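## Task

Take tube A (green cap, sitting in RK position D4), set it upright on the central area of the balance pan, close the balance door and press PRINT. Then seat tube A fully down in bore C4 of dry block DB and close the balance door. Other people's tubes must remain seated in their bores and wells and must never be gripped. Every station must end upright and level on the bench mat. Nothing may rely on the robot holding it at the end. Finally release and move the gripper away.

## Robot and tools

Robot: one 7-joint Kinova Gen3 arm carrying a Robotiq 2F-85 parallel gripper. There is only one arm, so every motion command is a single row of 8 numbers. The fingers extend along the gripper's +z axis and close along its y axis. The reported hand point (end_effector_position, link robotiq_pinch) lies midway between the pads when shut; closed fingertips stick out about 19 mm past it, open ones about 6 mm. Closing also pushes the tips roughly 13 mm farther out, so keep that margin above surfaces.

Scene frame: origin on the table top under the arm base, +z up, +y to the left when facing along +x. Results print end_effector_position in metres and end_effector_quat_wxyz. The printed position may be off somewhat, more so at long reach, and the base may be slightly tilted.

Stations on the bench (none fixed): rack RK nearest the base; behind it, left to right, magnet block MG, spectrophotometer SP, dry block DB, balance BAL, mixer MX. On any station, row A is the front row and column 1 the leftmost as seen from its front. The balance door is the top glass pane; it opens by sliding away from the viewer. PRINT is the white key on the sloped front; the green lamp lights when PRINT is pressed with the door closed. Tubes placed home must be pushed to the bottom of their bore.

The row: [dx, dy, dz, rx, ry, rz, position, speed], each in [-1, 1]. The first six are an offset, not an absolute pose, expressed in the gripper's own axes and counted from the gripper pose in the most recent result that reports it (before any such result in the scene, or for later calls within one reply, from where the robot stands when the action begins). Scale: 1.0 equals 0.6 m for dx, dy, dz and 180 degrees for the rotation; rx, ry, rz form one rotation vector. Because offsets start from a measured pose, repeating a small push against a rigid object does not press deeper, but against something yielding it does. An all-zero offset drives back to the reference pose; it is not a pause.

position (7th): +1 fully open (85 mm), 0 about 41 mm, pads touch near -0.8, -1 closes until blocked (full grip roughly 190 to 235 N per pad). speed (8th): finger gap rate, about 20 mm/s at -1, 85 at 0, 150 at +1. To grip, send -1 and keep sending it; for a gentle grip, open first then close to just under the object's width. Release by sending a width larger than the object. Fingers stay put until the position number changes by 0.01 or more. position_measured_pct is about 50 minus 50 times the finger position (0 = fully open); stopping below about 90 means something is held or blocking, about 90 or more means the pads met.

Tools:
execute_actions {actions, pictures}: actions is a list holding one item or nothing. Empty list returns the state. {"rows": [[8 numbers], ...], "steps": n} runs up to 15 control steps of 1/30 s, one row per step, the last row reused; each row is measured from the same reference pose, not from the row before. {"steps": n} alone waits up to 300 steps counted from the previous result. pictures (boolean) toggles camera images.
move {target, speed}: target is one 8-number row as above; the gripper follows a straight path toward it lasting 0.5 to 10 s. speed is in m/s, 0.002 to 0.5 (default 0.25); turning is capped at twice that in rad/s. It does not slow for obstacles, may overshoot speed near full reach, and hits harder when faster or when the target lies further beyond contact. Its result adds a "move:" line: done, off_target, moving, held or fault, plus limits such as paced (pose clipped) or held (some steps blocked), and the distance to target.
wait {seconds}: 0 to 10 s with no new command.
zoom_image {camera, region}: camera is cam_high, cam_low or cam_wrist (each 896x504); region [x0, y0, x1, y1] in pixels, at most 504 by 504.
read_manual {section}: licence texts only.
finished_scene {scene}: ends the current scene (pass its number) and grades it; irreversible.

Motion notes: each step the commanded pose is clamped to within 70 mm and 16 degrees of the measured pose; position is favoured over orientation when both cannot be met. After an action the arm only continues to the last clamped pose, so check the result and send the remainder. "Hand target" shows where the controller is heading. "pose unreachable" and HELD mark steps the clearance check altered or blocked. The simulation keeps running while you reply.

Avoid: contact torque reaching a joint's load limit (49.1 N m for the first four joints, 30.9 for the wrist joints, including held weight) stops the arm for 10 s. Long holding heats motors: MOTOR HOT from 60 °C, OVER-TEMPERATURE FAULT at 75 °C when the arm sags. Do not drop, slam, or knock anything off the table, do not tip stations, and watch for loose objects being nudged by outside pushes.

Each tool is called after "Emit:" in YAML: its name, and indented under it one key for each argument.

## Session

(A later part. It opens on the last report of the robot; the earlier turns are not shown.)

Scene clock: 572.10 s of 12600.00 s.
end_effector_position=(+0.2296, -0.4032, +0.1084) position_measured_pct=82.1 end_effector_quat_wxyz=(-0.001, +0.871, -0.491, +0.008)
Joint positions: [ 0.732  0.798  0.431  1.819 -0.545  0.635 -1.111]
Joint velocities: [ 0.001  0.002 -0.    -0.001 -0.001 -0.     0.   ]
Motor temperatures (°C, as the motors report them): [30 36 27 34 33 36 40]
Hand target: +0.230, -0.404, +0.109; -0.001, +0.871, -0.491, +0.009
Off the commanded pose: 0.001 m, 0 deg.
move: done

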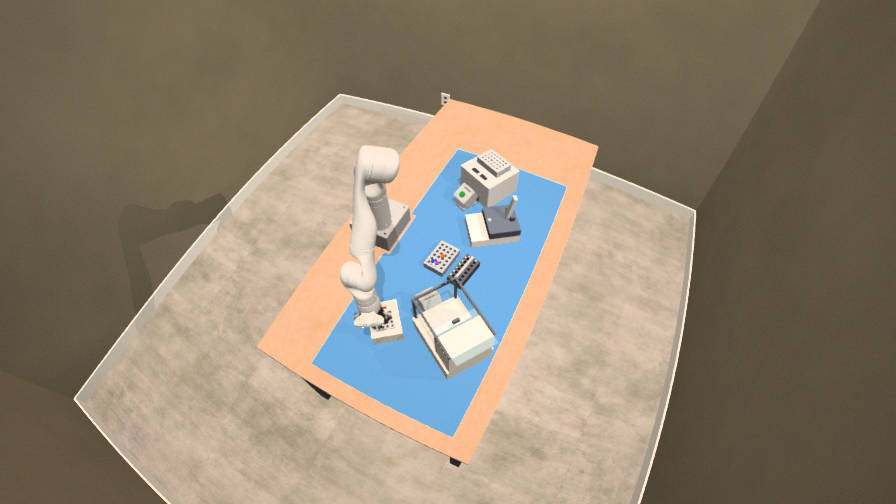

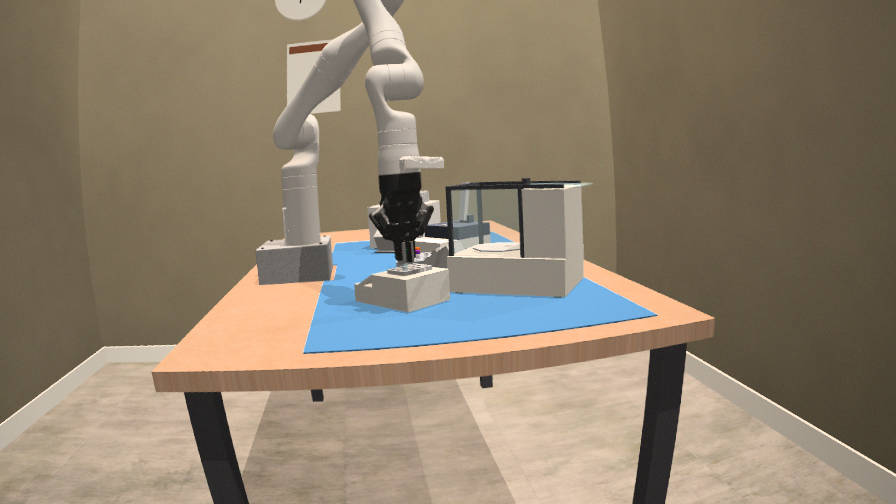

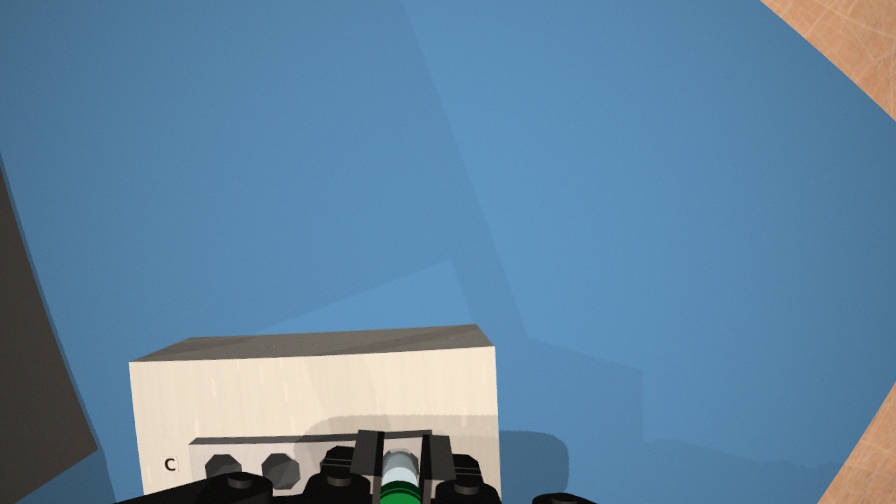

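Emit:
move:
  target: [-0.0007, 0, 0.024, 0, 0, 0, -0.75, 0]
  speed: 0.008

Emit:
move:
  target: [0, 0, 0, 0, 0, 0, -0.3, -0.3]

Emit:
move:
  target: [0, 0, -0.075, 0, 0, 0, -0.3, 0]
  speed: 0.03

Scene clock: 578.30 s of 12600.00 s.
end_effector_position=(+0.2296, -0.4029, +0.0941) position_measured_pct=82.1 end_effector_quat_wxyz=(-0.001, +0.871, -0.491, +0.008)
Joint positions: [ 0.745  0.824  0.411  1.824 -0.562  0.601 -1.097]
Joint velocities: [ 0.001  0.002 -0.002  0.    -0.001  0.     0.001]
Motor temperatures (°C, as the motors report them): [30 36 27 34 33 36 40]
Hand target: +0.230, -0.403, +0.094; -0.001, +0.871, -0.491, +0.008
Off the commanded pose: 0.000 m, 0 deg.
move: done

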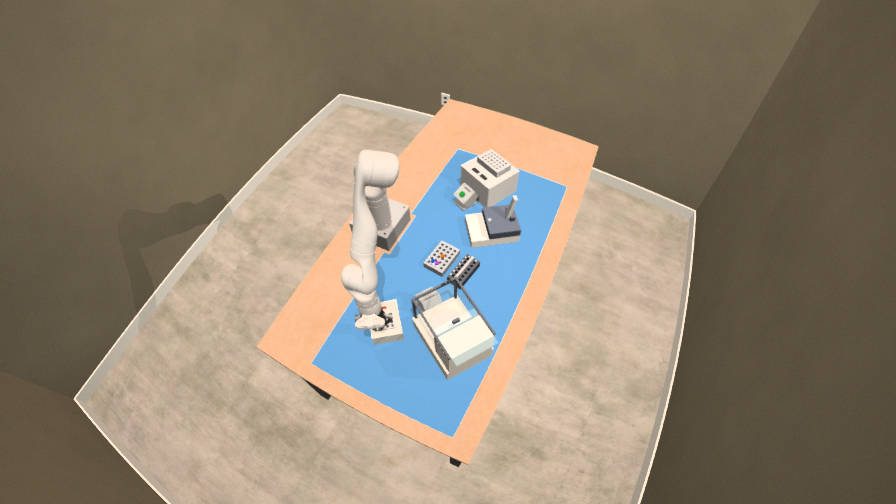

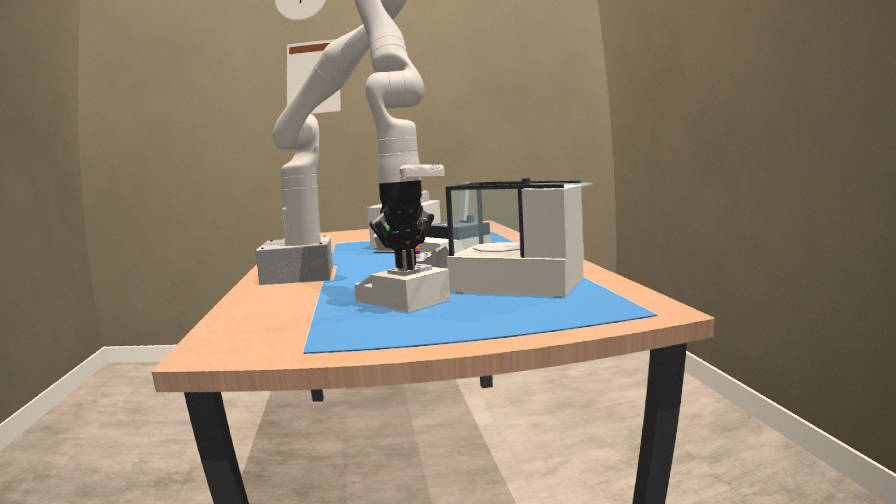

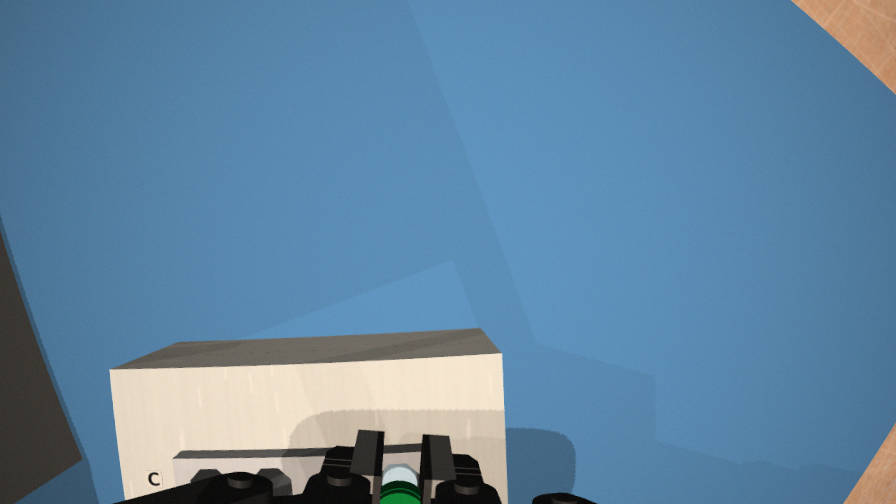

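Scene clock: 578.90 s of 12600.00 s.
end_effector_position=(+0.2296, -0.4029, +0.0941) position_measured_pct=65.1 end_effector_quat_wxyz=(-0.001, +0.871, -0.491, +0.008)
Joint positions: [ 0.745  0.824  0.411  1.823 -0.562  0.601 -1.097]
Joint velocities: [ 0.     0.    -0.001 -0.001  0.001  0.    -0.001]
Motor temperatures (°C, as the motors report them): [30 36 27 34 33 36 40]
Hand target: +0.230, -0.403, +0.094; -0.001, +0.871, -0.491, +0.008
Off the commanded pose: 0.000 m, 0 deg.
move: done

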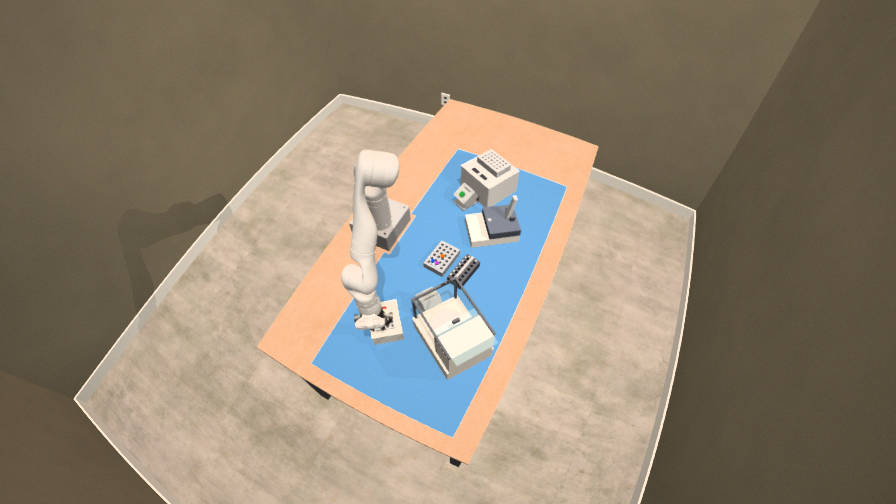

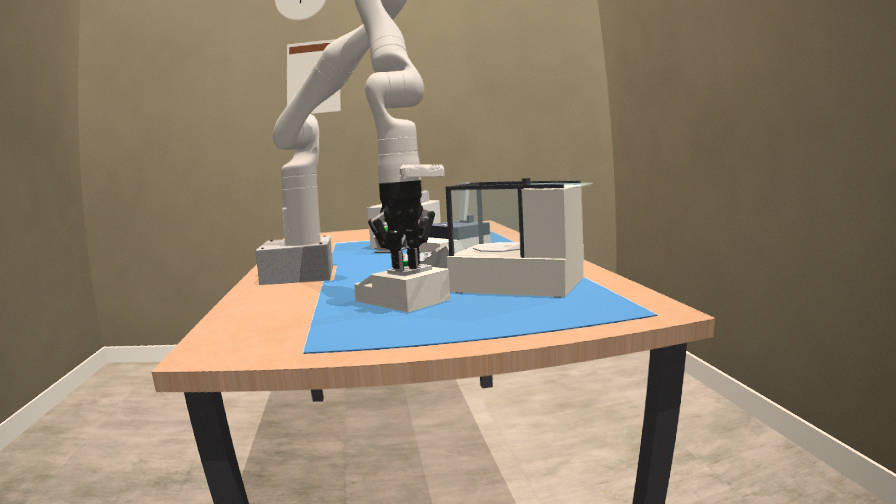

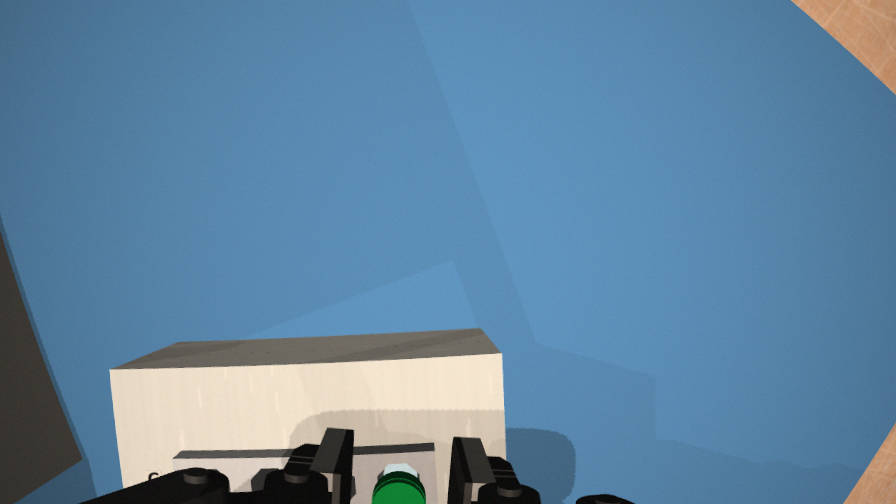

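Scene clock: 580.70 s of 12600.00 s.
end_effector_position=(+0.2289, -0.4025, +0.1388) position_measured_pct=65.1 end_effector_quat_wxyz=(-0.002, +0.871, -0.491, +0.008)
Joint positions: [ 0.706  0.741  0.472  1.808 -0.509  0.705 -1.14 ]
Joint velocities: [-0.002 -0.003  0.001 -0.001  0.     0.003 -0.   ]
Motor temperatures (°C, as the motors report them): [30 36 27 34 33 36 40]
Hand target: +0.229, -0.402, +0.139; -0.001, +0.871, -0.491, +0.008
Off the commanded pose: 0.000 m, 0 deg.
move: done

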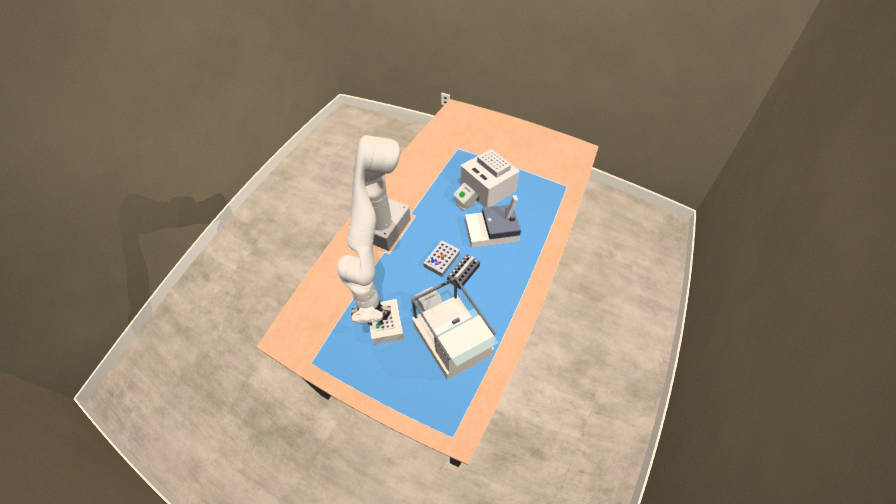

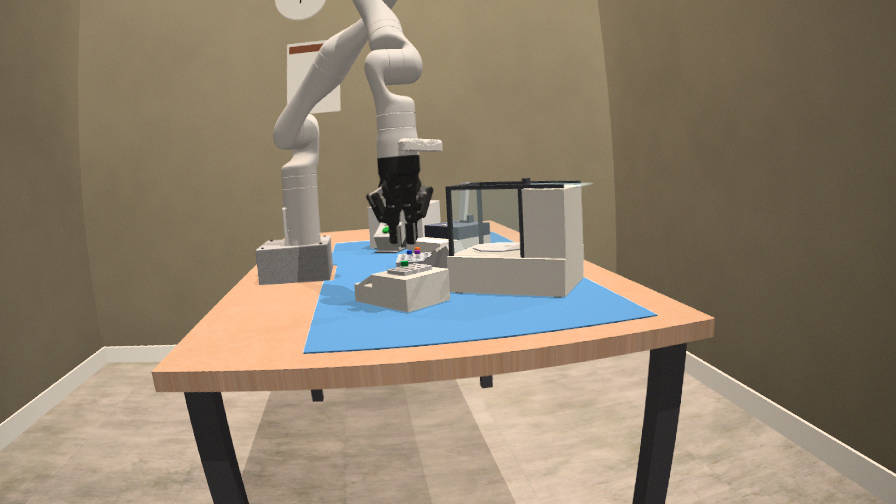

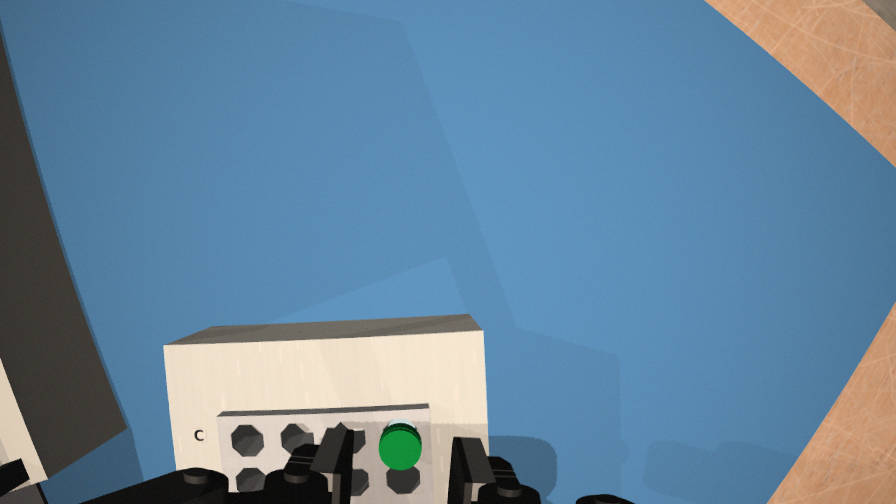

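Tube dropped in. Now close and push down on cap.

Emit:
move:
  target: [0.001, 0, 0.03, 0, 0, 0, -0.85, 0]
  speed: 0.015

Emit:
move:
  target: [0, 0, 0.03, 0, 0, 0, -0.85, 0]
  speed: 0.006

Scene clock: 585.13 s of 12600.00 s.
end_effector_position=(+0.2295, -0.4032, +0.1210) position_measured_pct=90.5 end_effector_quat_wxyz=(-0.001, +0.871, -0.491, +0.008)
Joint positions: [ 0.721  0.774  0.449  1.814 -0.53   0.664 -1.123]
Joint velocities: [ 0.002  0.003 -0.     0.001 -0.001 -0.003  0.002]
Motor temperatures (°C, as the motors report them): [30 36 27 34 33 36 40]
Hand target: +0.229, -0.403, +0.121; -0.001, +0.871, -0.491, +0.008
Off the commanded pose: 0.000 m, 0 deg.
move: done

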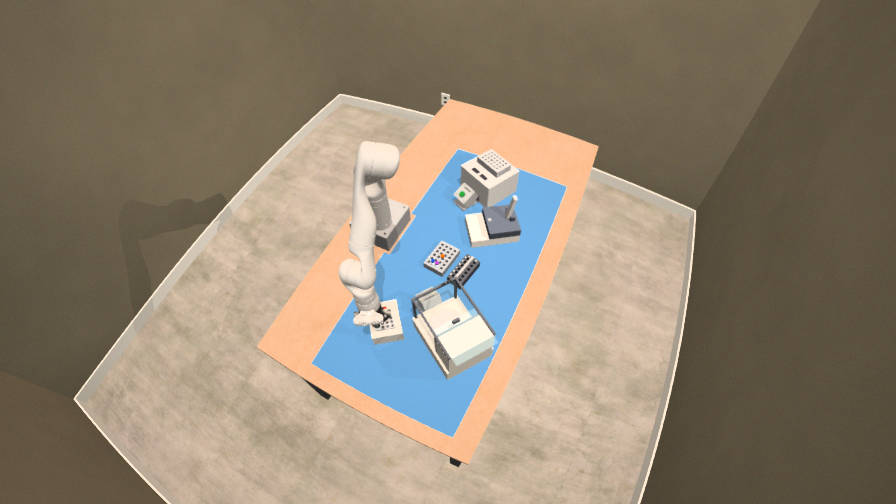

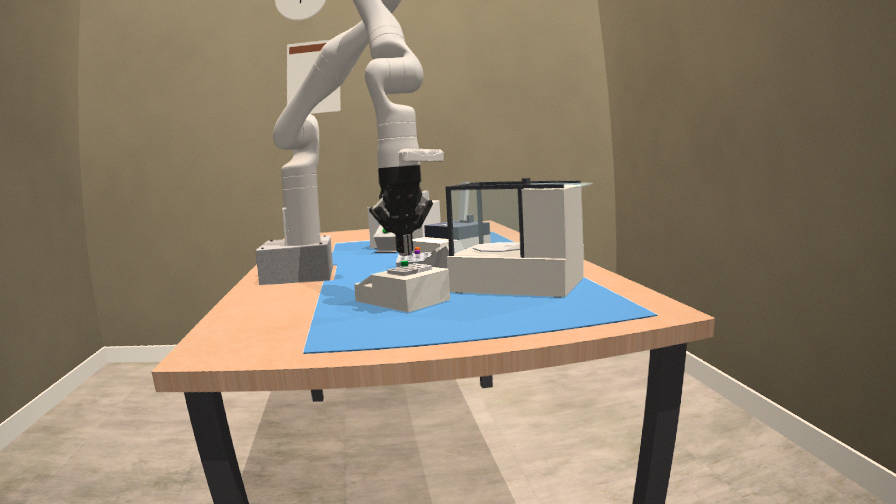

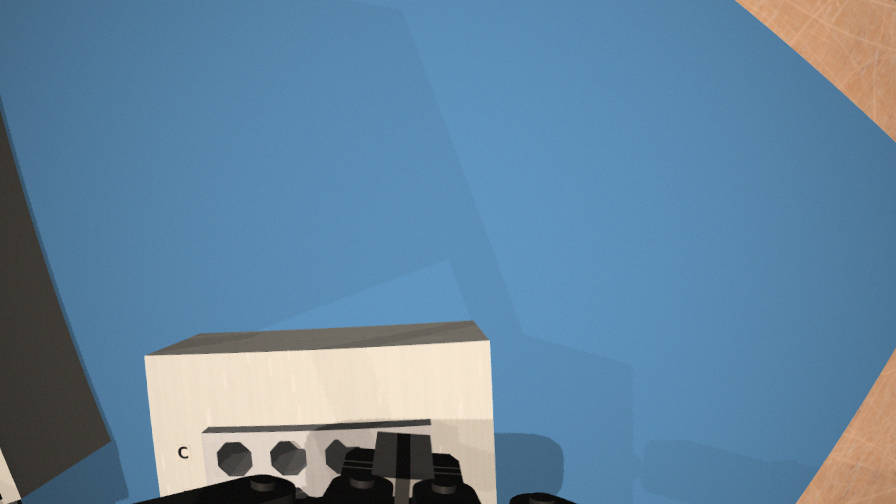

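Scene clock: 588.37 s of 12600.00 s.
end_effector_position=(+0.2309, -0.4053, +0.1089) position_measured_pct=90.5 end_effector_quat_wxyz=(-0.001, +0.871, -0.491, +0.013)
Joint positions: [ 0.737  0.796  0.427  1.819 -0.55   0.627 -1.106]
Joint velocities: [ 0.001 -0.     0.     0.001  0.001 -0.003  0.001]
Motor temperatures (°C, as the motors report them): [30 36 27 34 33 36 40]
Hand target: +0.230, -0.403, +0.103; -0.001, +0.871, -0.491, +0.008
Off the commanded pose: 0.006 m, 1 deg.
move: off_target

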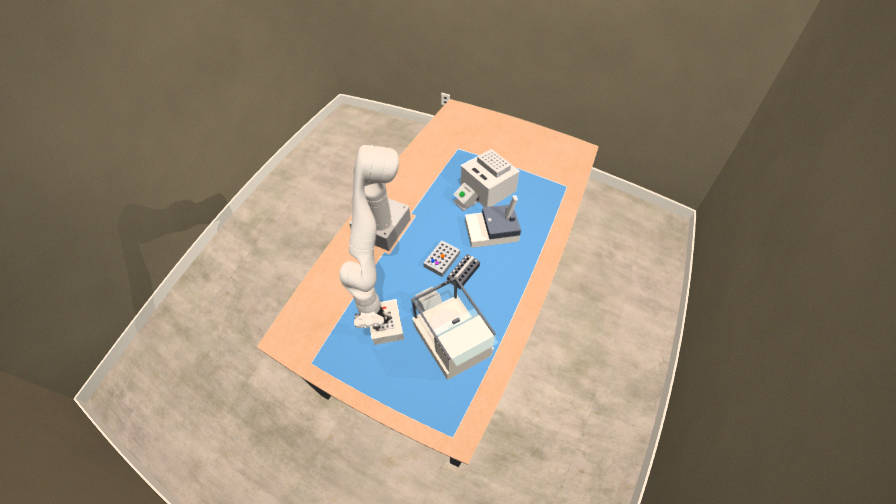

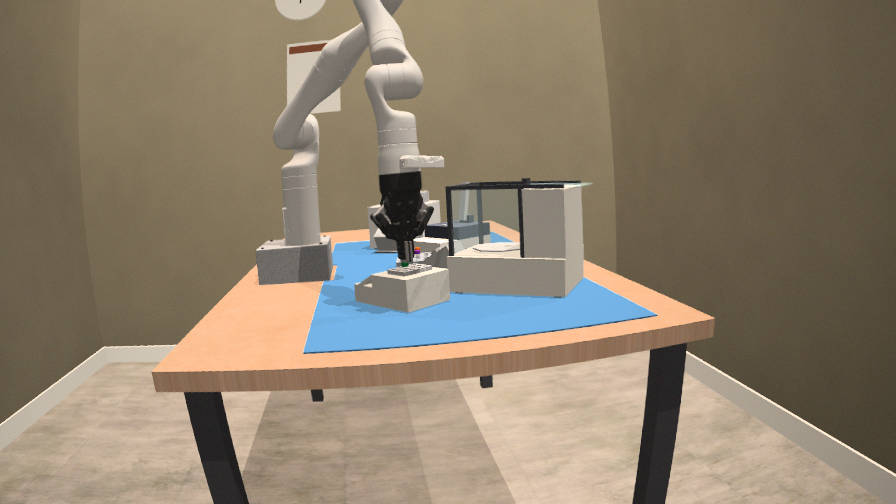

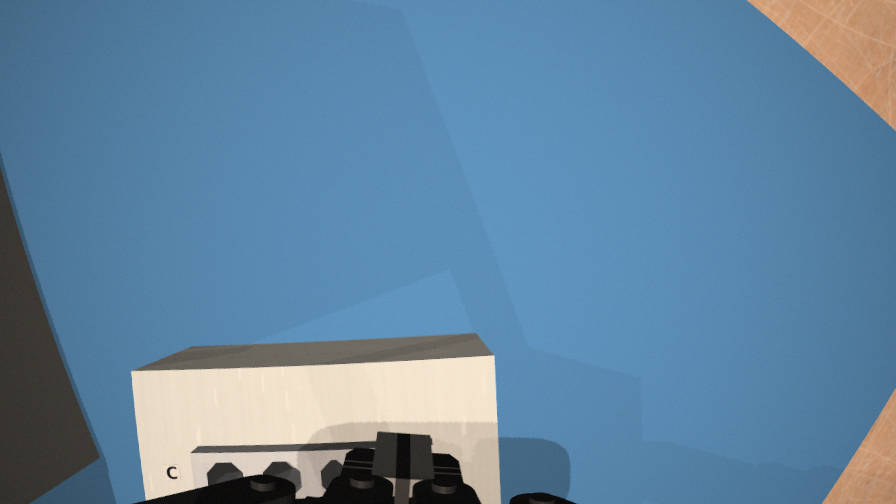

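Emit:
move:
  target: [0, 0, -0.32, 0, 0, 0, -0.8, 0]
  speed: 0.1

Scene clock: 596.87 s of 12600.00 s.
end_effector_position=(+0.2266, -0.4026, +0.3004) position_measured_pct=89.7 end_effector_quat_wxyz=(-0.001, +0.871, -0.491, +0.013)
Joint positions: [ 0.61   0.491  0.617  1.63  -0.326  1.105 -1.29 ]
Joint velocities: [-0.001 -0.002  0.003 -0.001  0.     0.002 -0.001]
Motor temperatures (°C, as the motors report them): [30 35 27 34 33 36 40]
Hand target: +0.227, -0.403, +0.301; -0.001, +0.871, -0.491, +0.013
Off the commanded pose: 0.001 m, 0 deg.
move: done

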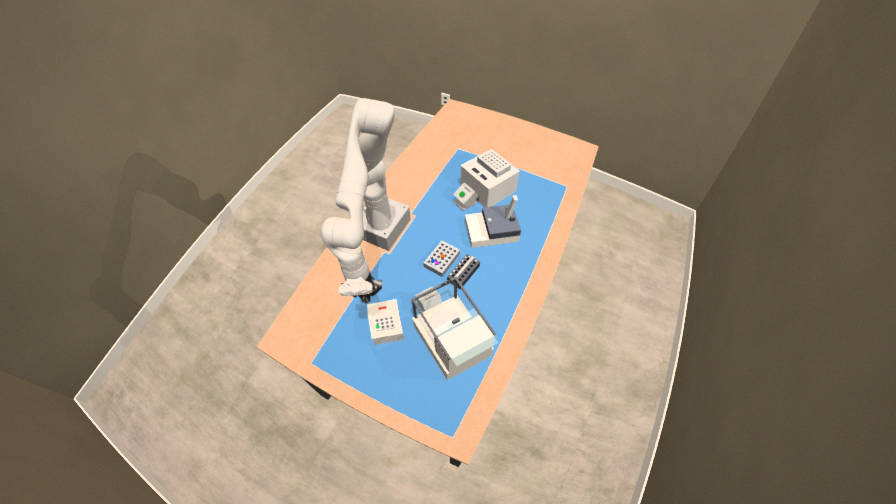

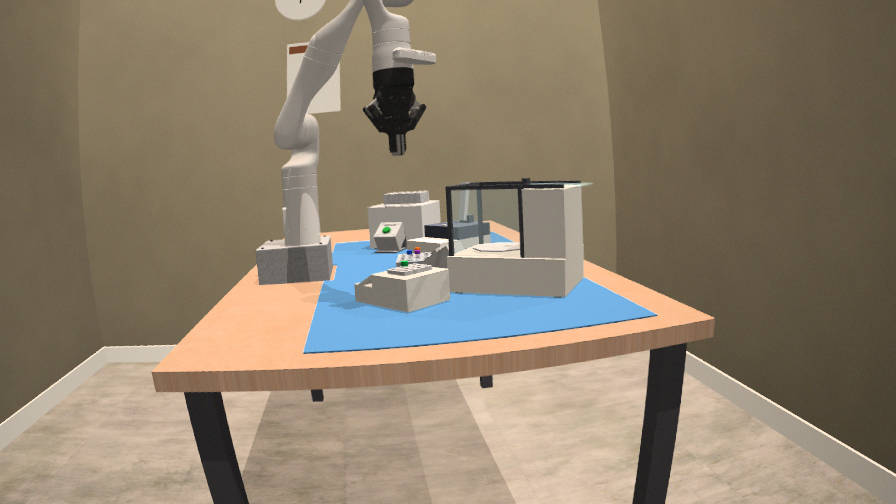

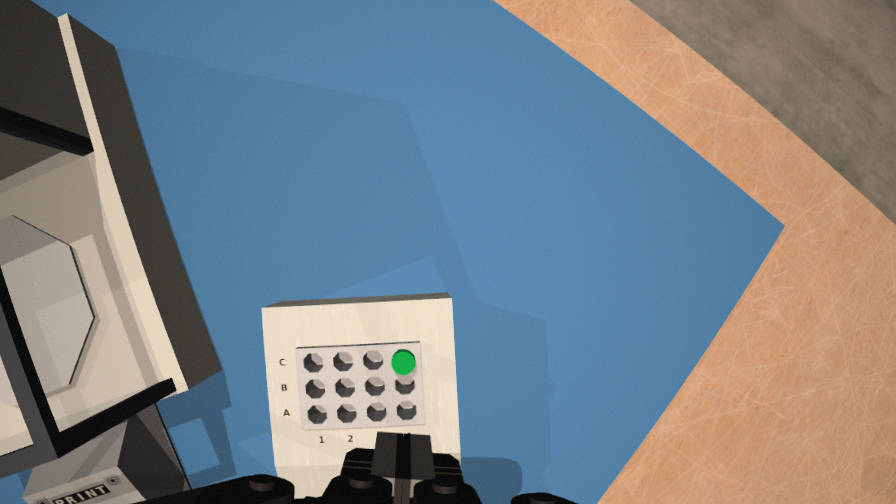

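Emit:
move:
  target: [0.144, -0.460, 0.012, 0, 0, -0.133, -0.8, 0]
  speed: 0.15

Scene clock: 603.10 s of 12600.00 s.
end_effector_position=(+0.5069, -0.3332, +0.2990) position_measured_pct=89.7 end_effector_quat_wxyz=(+0.002, +0.954, -0.300, +0.012)
Joint positions: [ 0.349  0.803  0.459  1.028 -0.336  1.355 -1.44 ]
Joint velocities: [ 0.002  0.008  0.001 -0.008  0.001  0.004 -0.001]
Motor temperatures (°C, as the motors report them): [30 35 27 34 33 36 40]
Hand target: +0.507, -0.333, +0.299; +0.002, +0.954, -0.300, +0.012
Off the commanded pose: 0.001 m, 0 deg.
move: done

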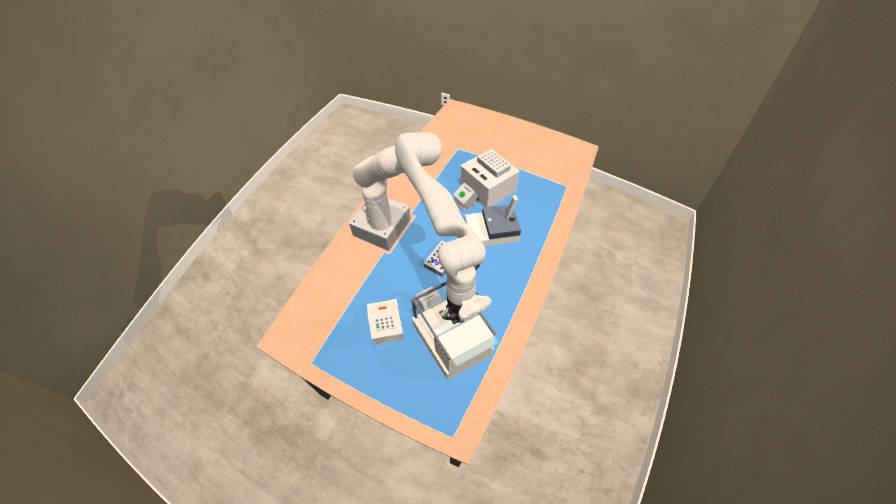

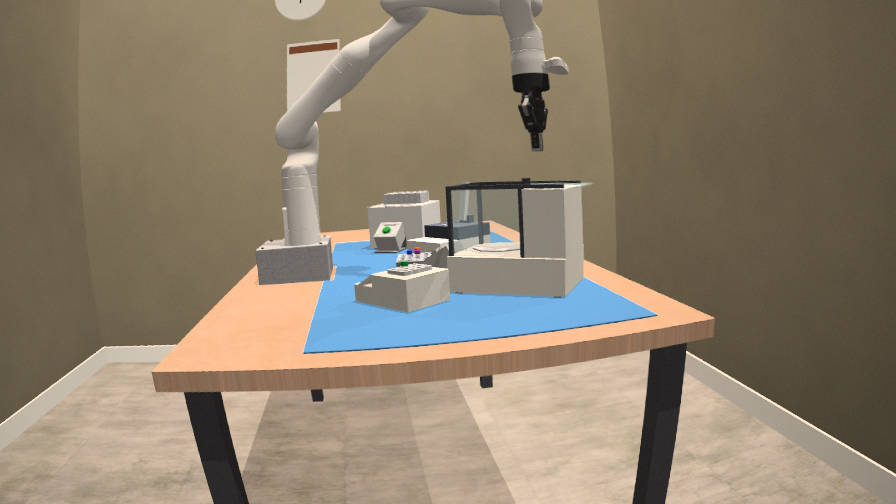

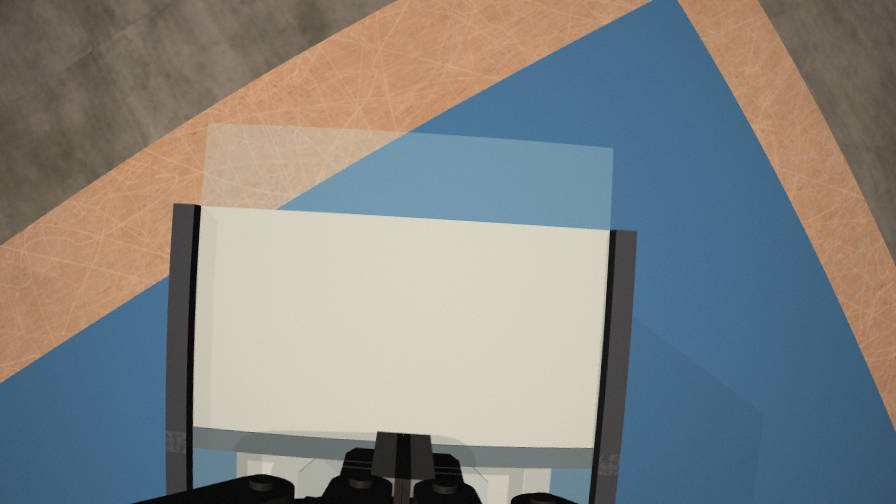

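Emit:
move:
  target: [0.002, 0, 0.1015, 0, 0, 0, -0.8, 0]
  speed: 0.03

Scene clock: 612.07 s of 12600.00 s.
end_effector_position=(+0.5093, -0.3347, +0.2383) position_measured_pct=89.7 end_effector_quat_wxyz=(+0.002, +0.954, -0.300, +0.012)
Joint positions: [ 0.347  0.858  0.441  1.121 -0.355  1.211 -1.418]
Joint velocities: [ 0.     0.001 -0.     0.002 -0.001 -0.003 -0.   ]
Motor temperatures (°C, as the motors report them): [30 36 27 34 33 36 40]
Hand target: +0.509, -0.335, +0.238; +0.002, +0.954, -0.300, +0.012
Off the commanded pose: 0.000 m, 0 deg.
move: done

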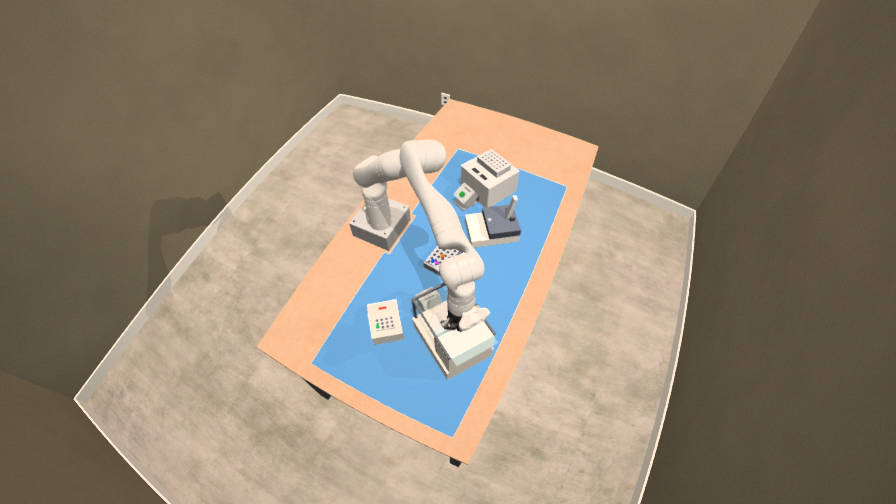

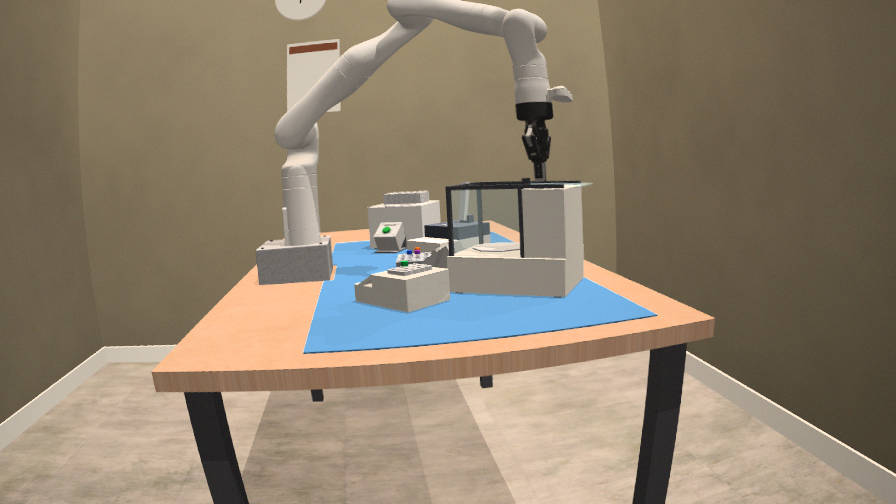

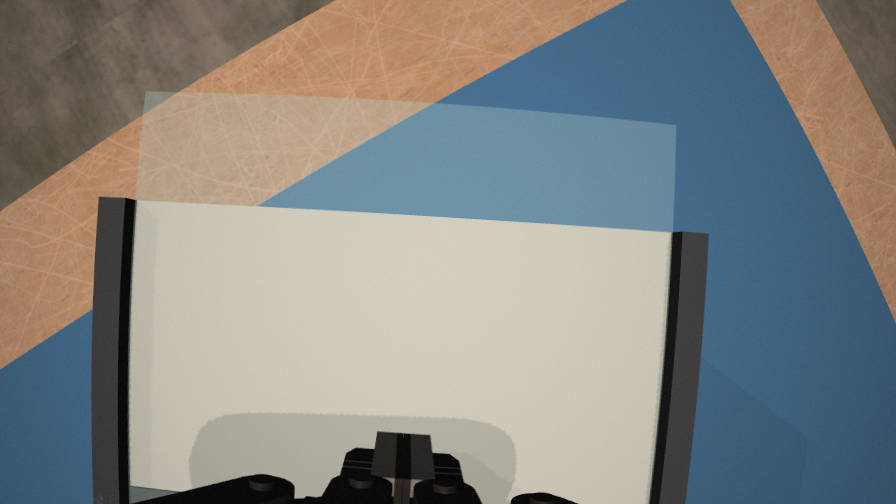

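Target (0.404,−0.262): distance along −gx ≈ 0.128 m → 0.213.

Emit:
move:
  target: [-0.213, 0, 0, 0, 0, 0, -0.8, 0]
  speed: 0.035

Emit:
move:
  target: [-0.019, 0, 0, 0, 0, 0, -0.8, 0]
  speed: 0.008

Scene clock: 618.93 s of 12600.00 s.
end_effector_position=(+0.4045, -0.2624, +0.2349) position_measured_pct=89.7 end_effector_quat_wxyz=(+0.002, +0.954, -0.300, +0.013)
Joint positions: [ 0.234  0.593  0.461  1.662 -0.316  0.937 -1.378]
Joint velocities: [-0.002 -0.004  0.001  0.007 -0.    -0.002  0.001]
Motor temperatures (°C, as the motors report them): [30 36 27 34 33 36 40]
Hand target: +0.404, -0.262, +0.235; +0.002, +0.954, -0.300, +0.012
Off the commanded pose: 0.001 m, 0 deg.
move: done

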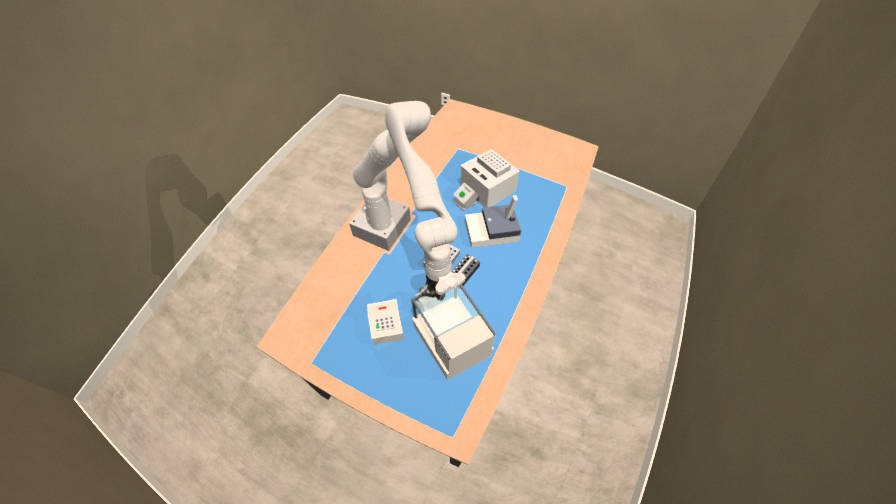

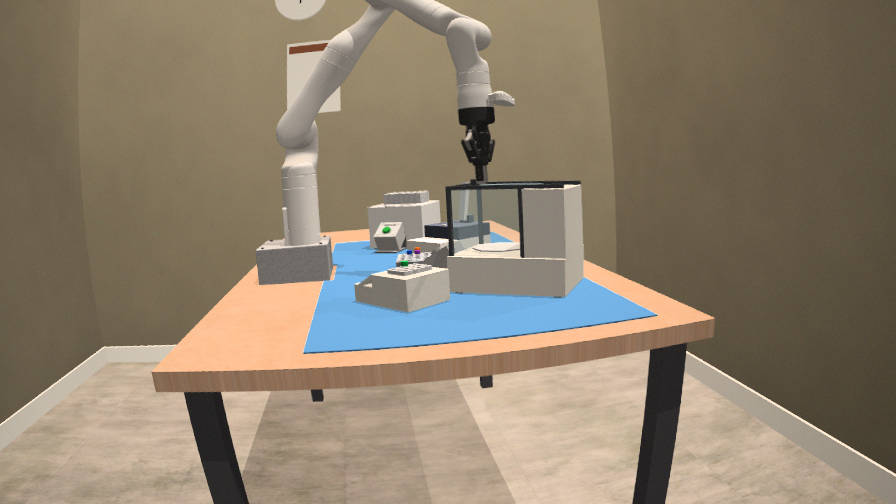

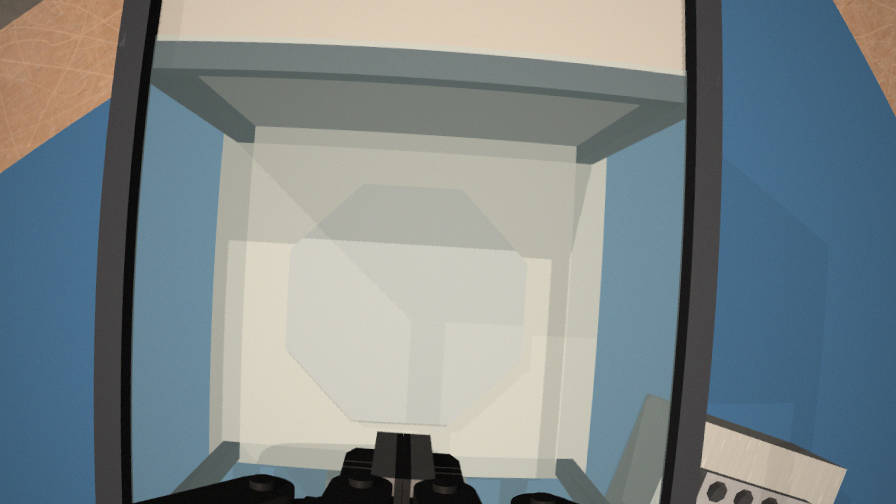

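Scene clock: 620.57 s of 12600.00 s.
end_effector_position=(+0.3971, -0.2574, +0.2353) position_measured_pct=89.7 end_effector_quat_wxyz=(+0.004, +0.954, -0.300, +0.015)
Joint positions: [ 0.224  0.571  0.463  1.701 -0.312  0.913 -1.378]
Joint velocities: [-0.001 -0.002  0.001  0.001 -0.    -0.003 -0.   ]
Motor temperatures (°C, as the motors report them): [30 36 27 34 33 36 40]
Hand target: +0.395, -0.256, +0.235; +0.002, +0.954, -0.300, +0.013
Off the commanded pose: 0.003 m, 0 deg.
move: done

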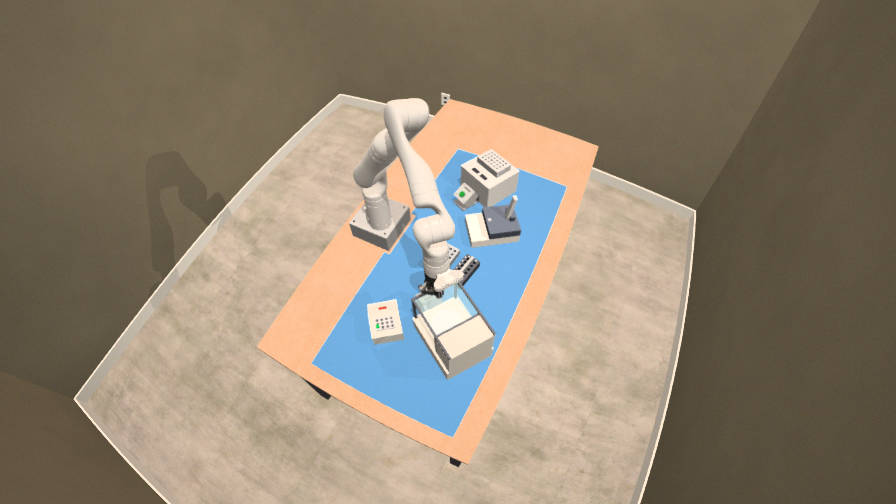

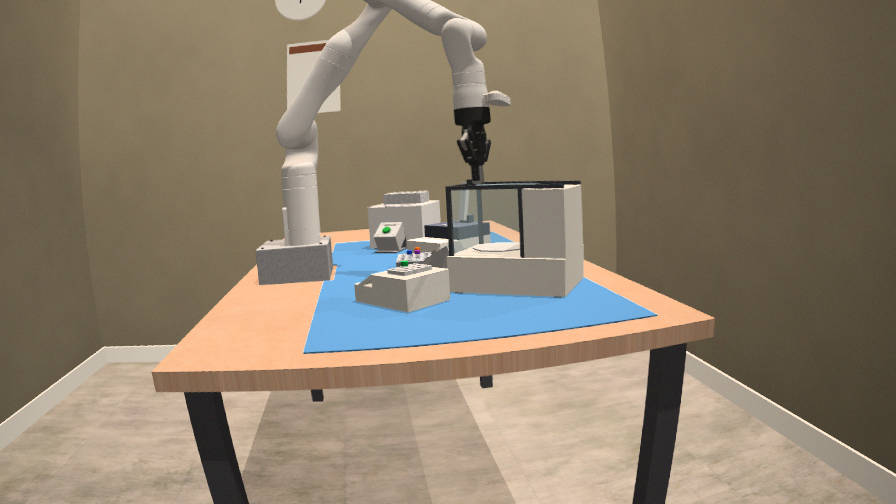

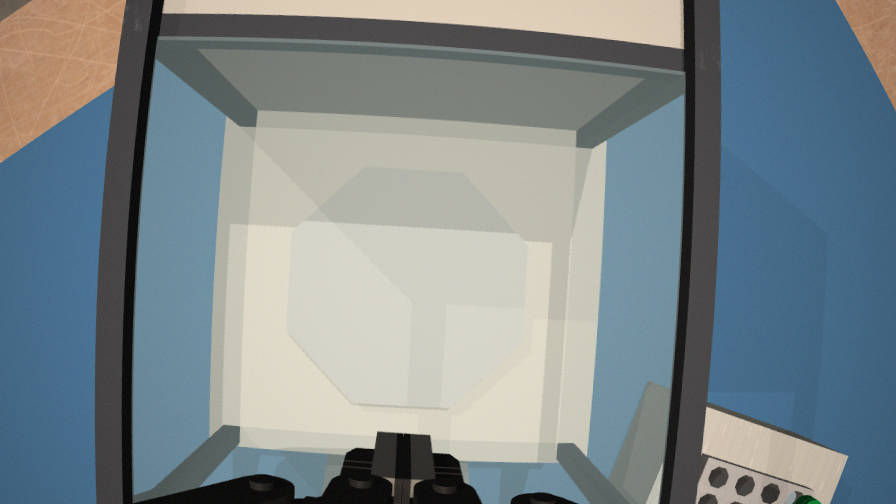

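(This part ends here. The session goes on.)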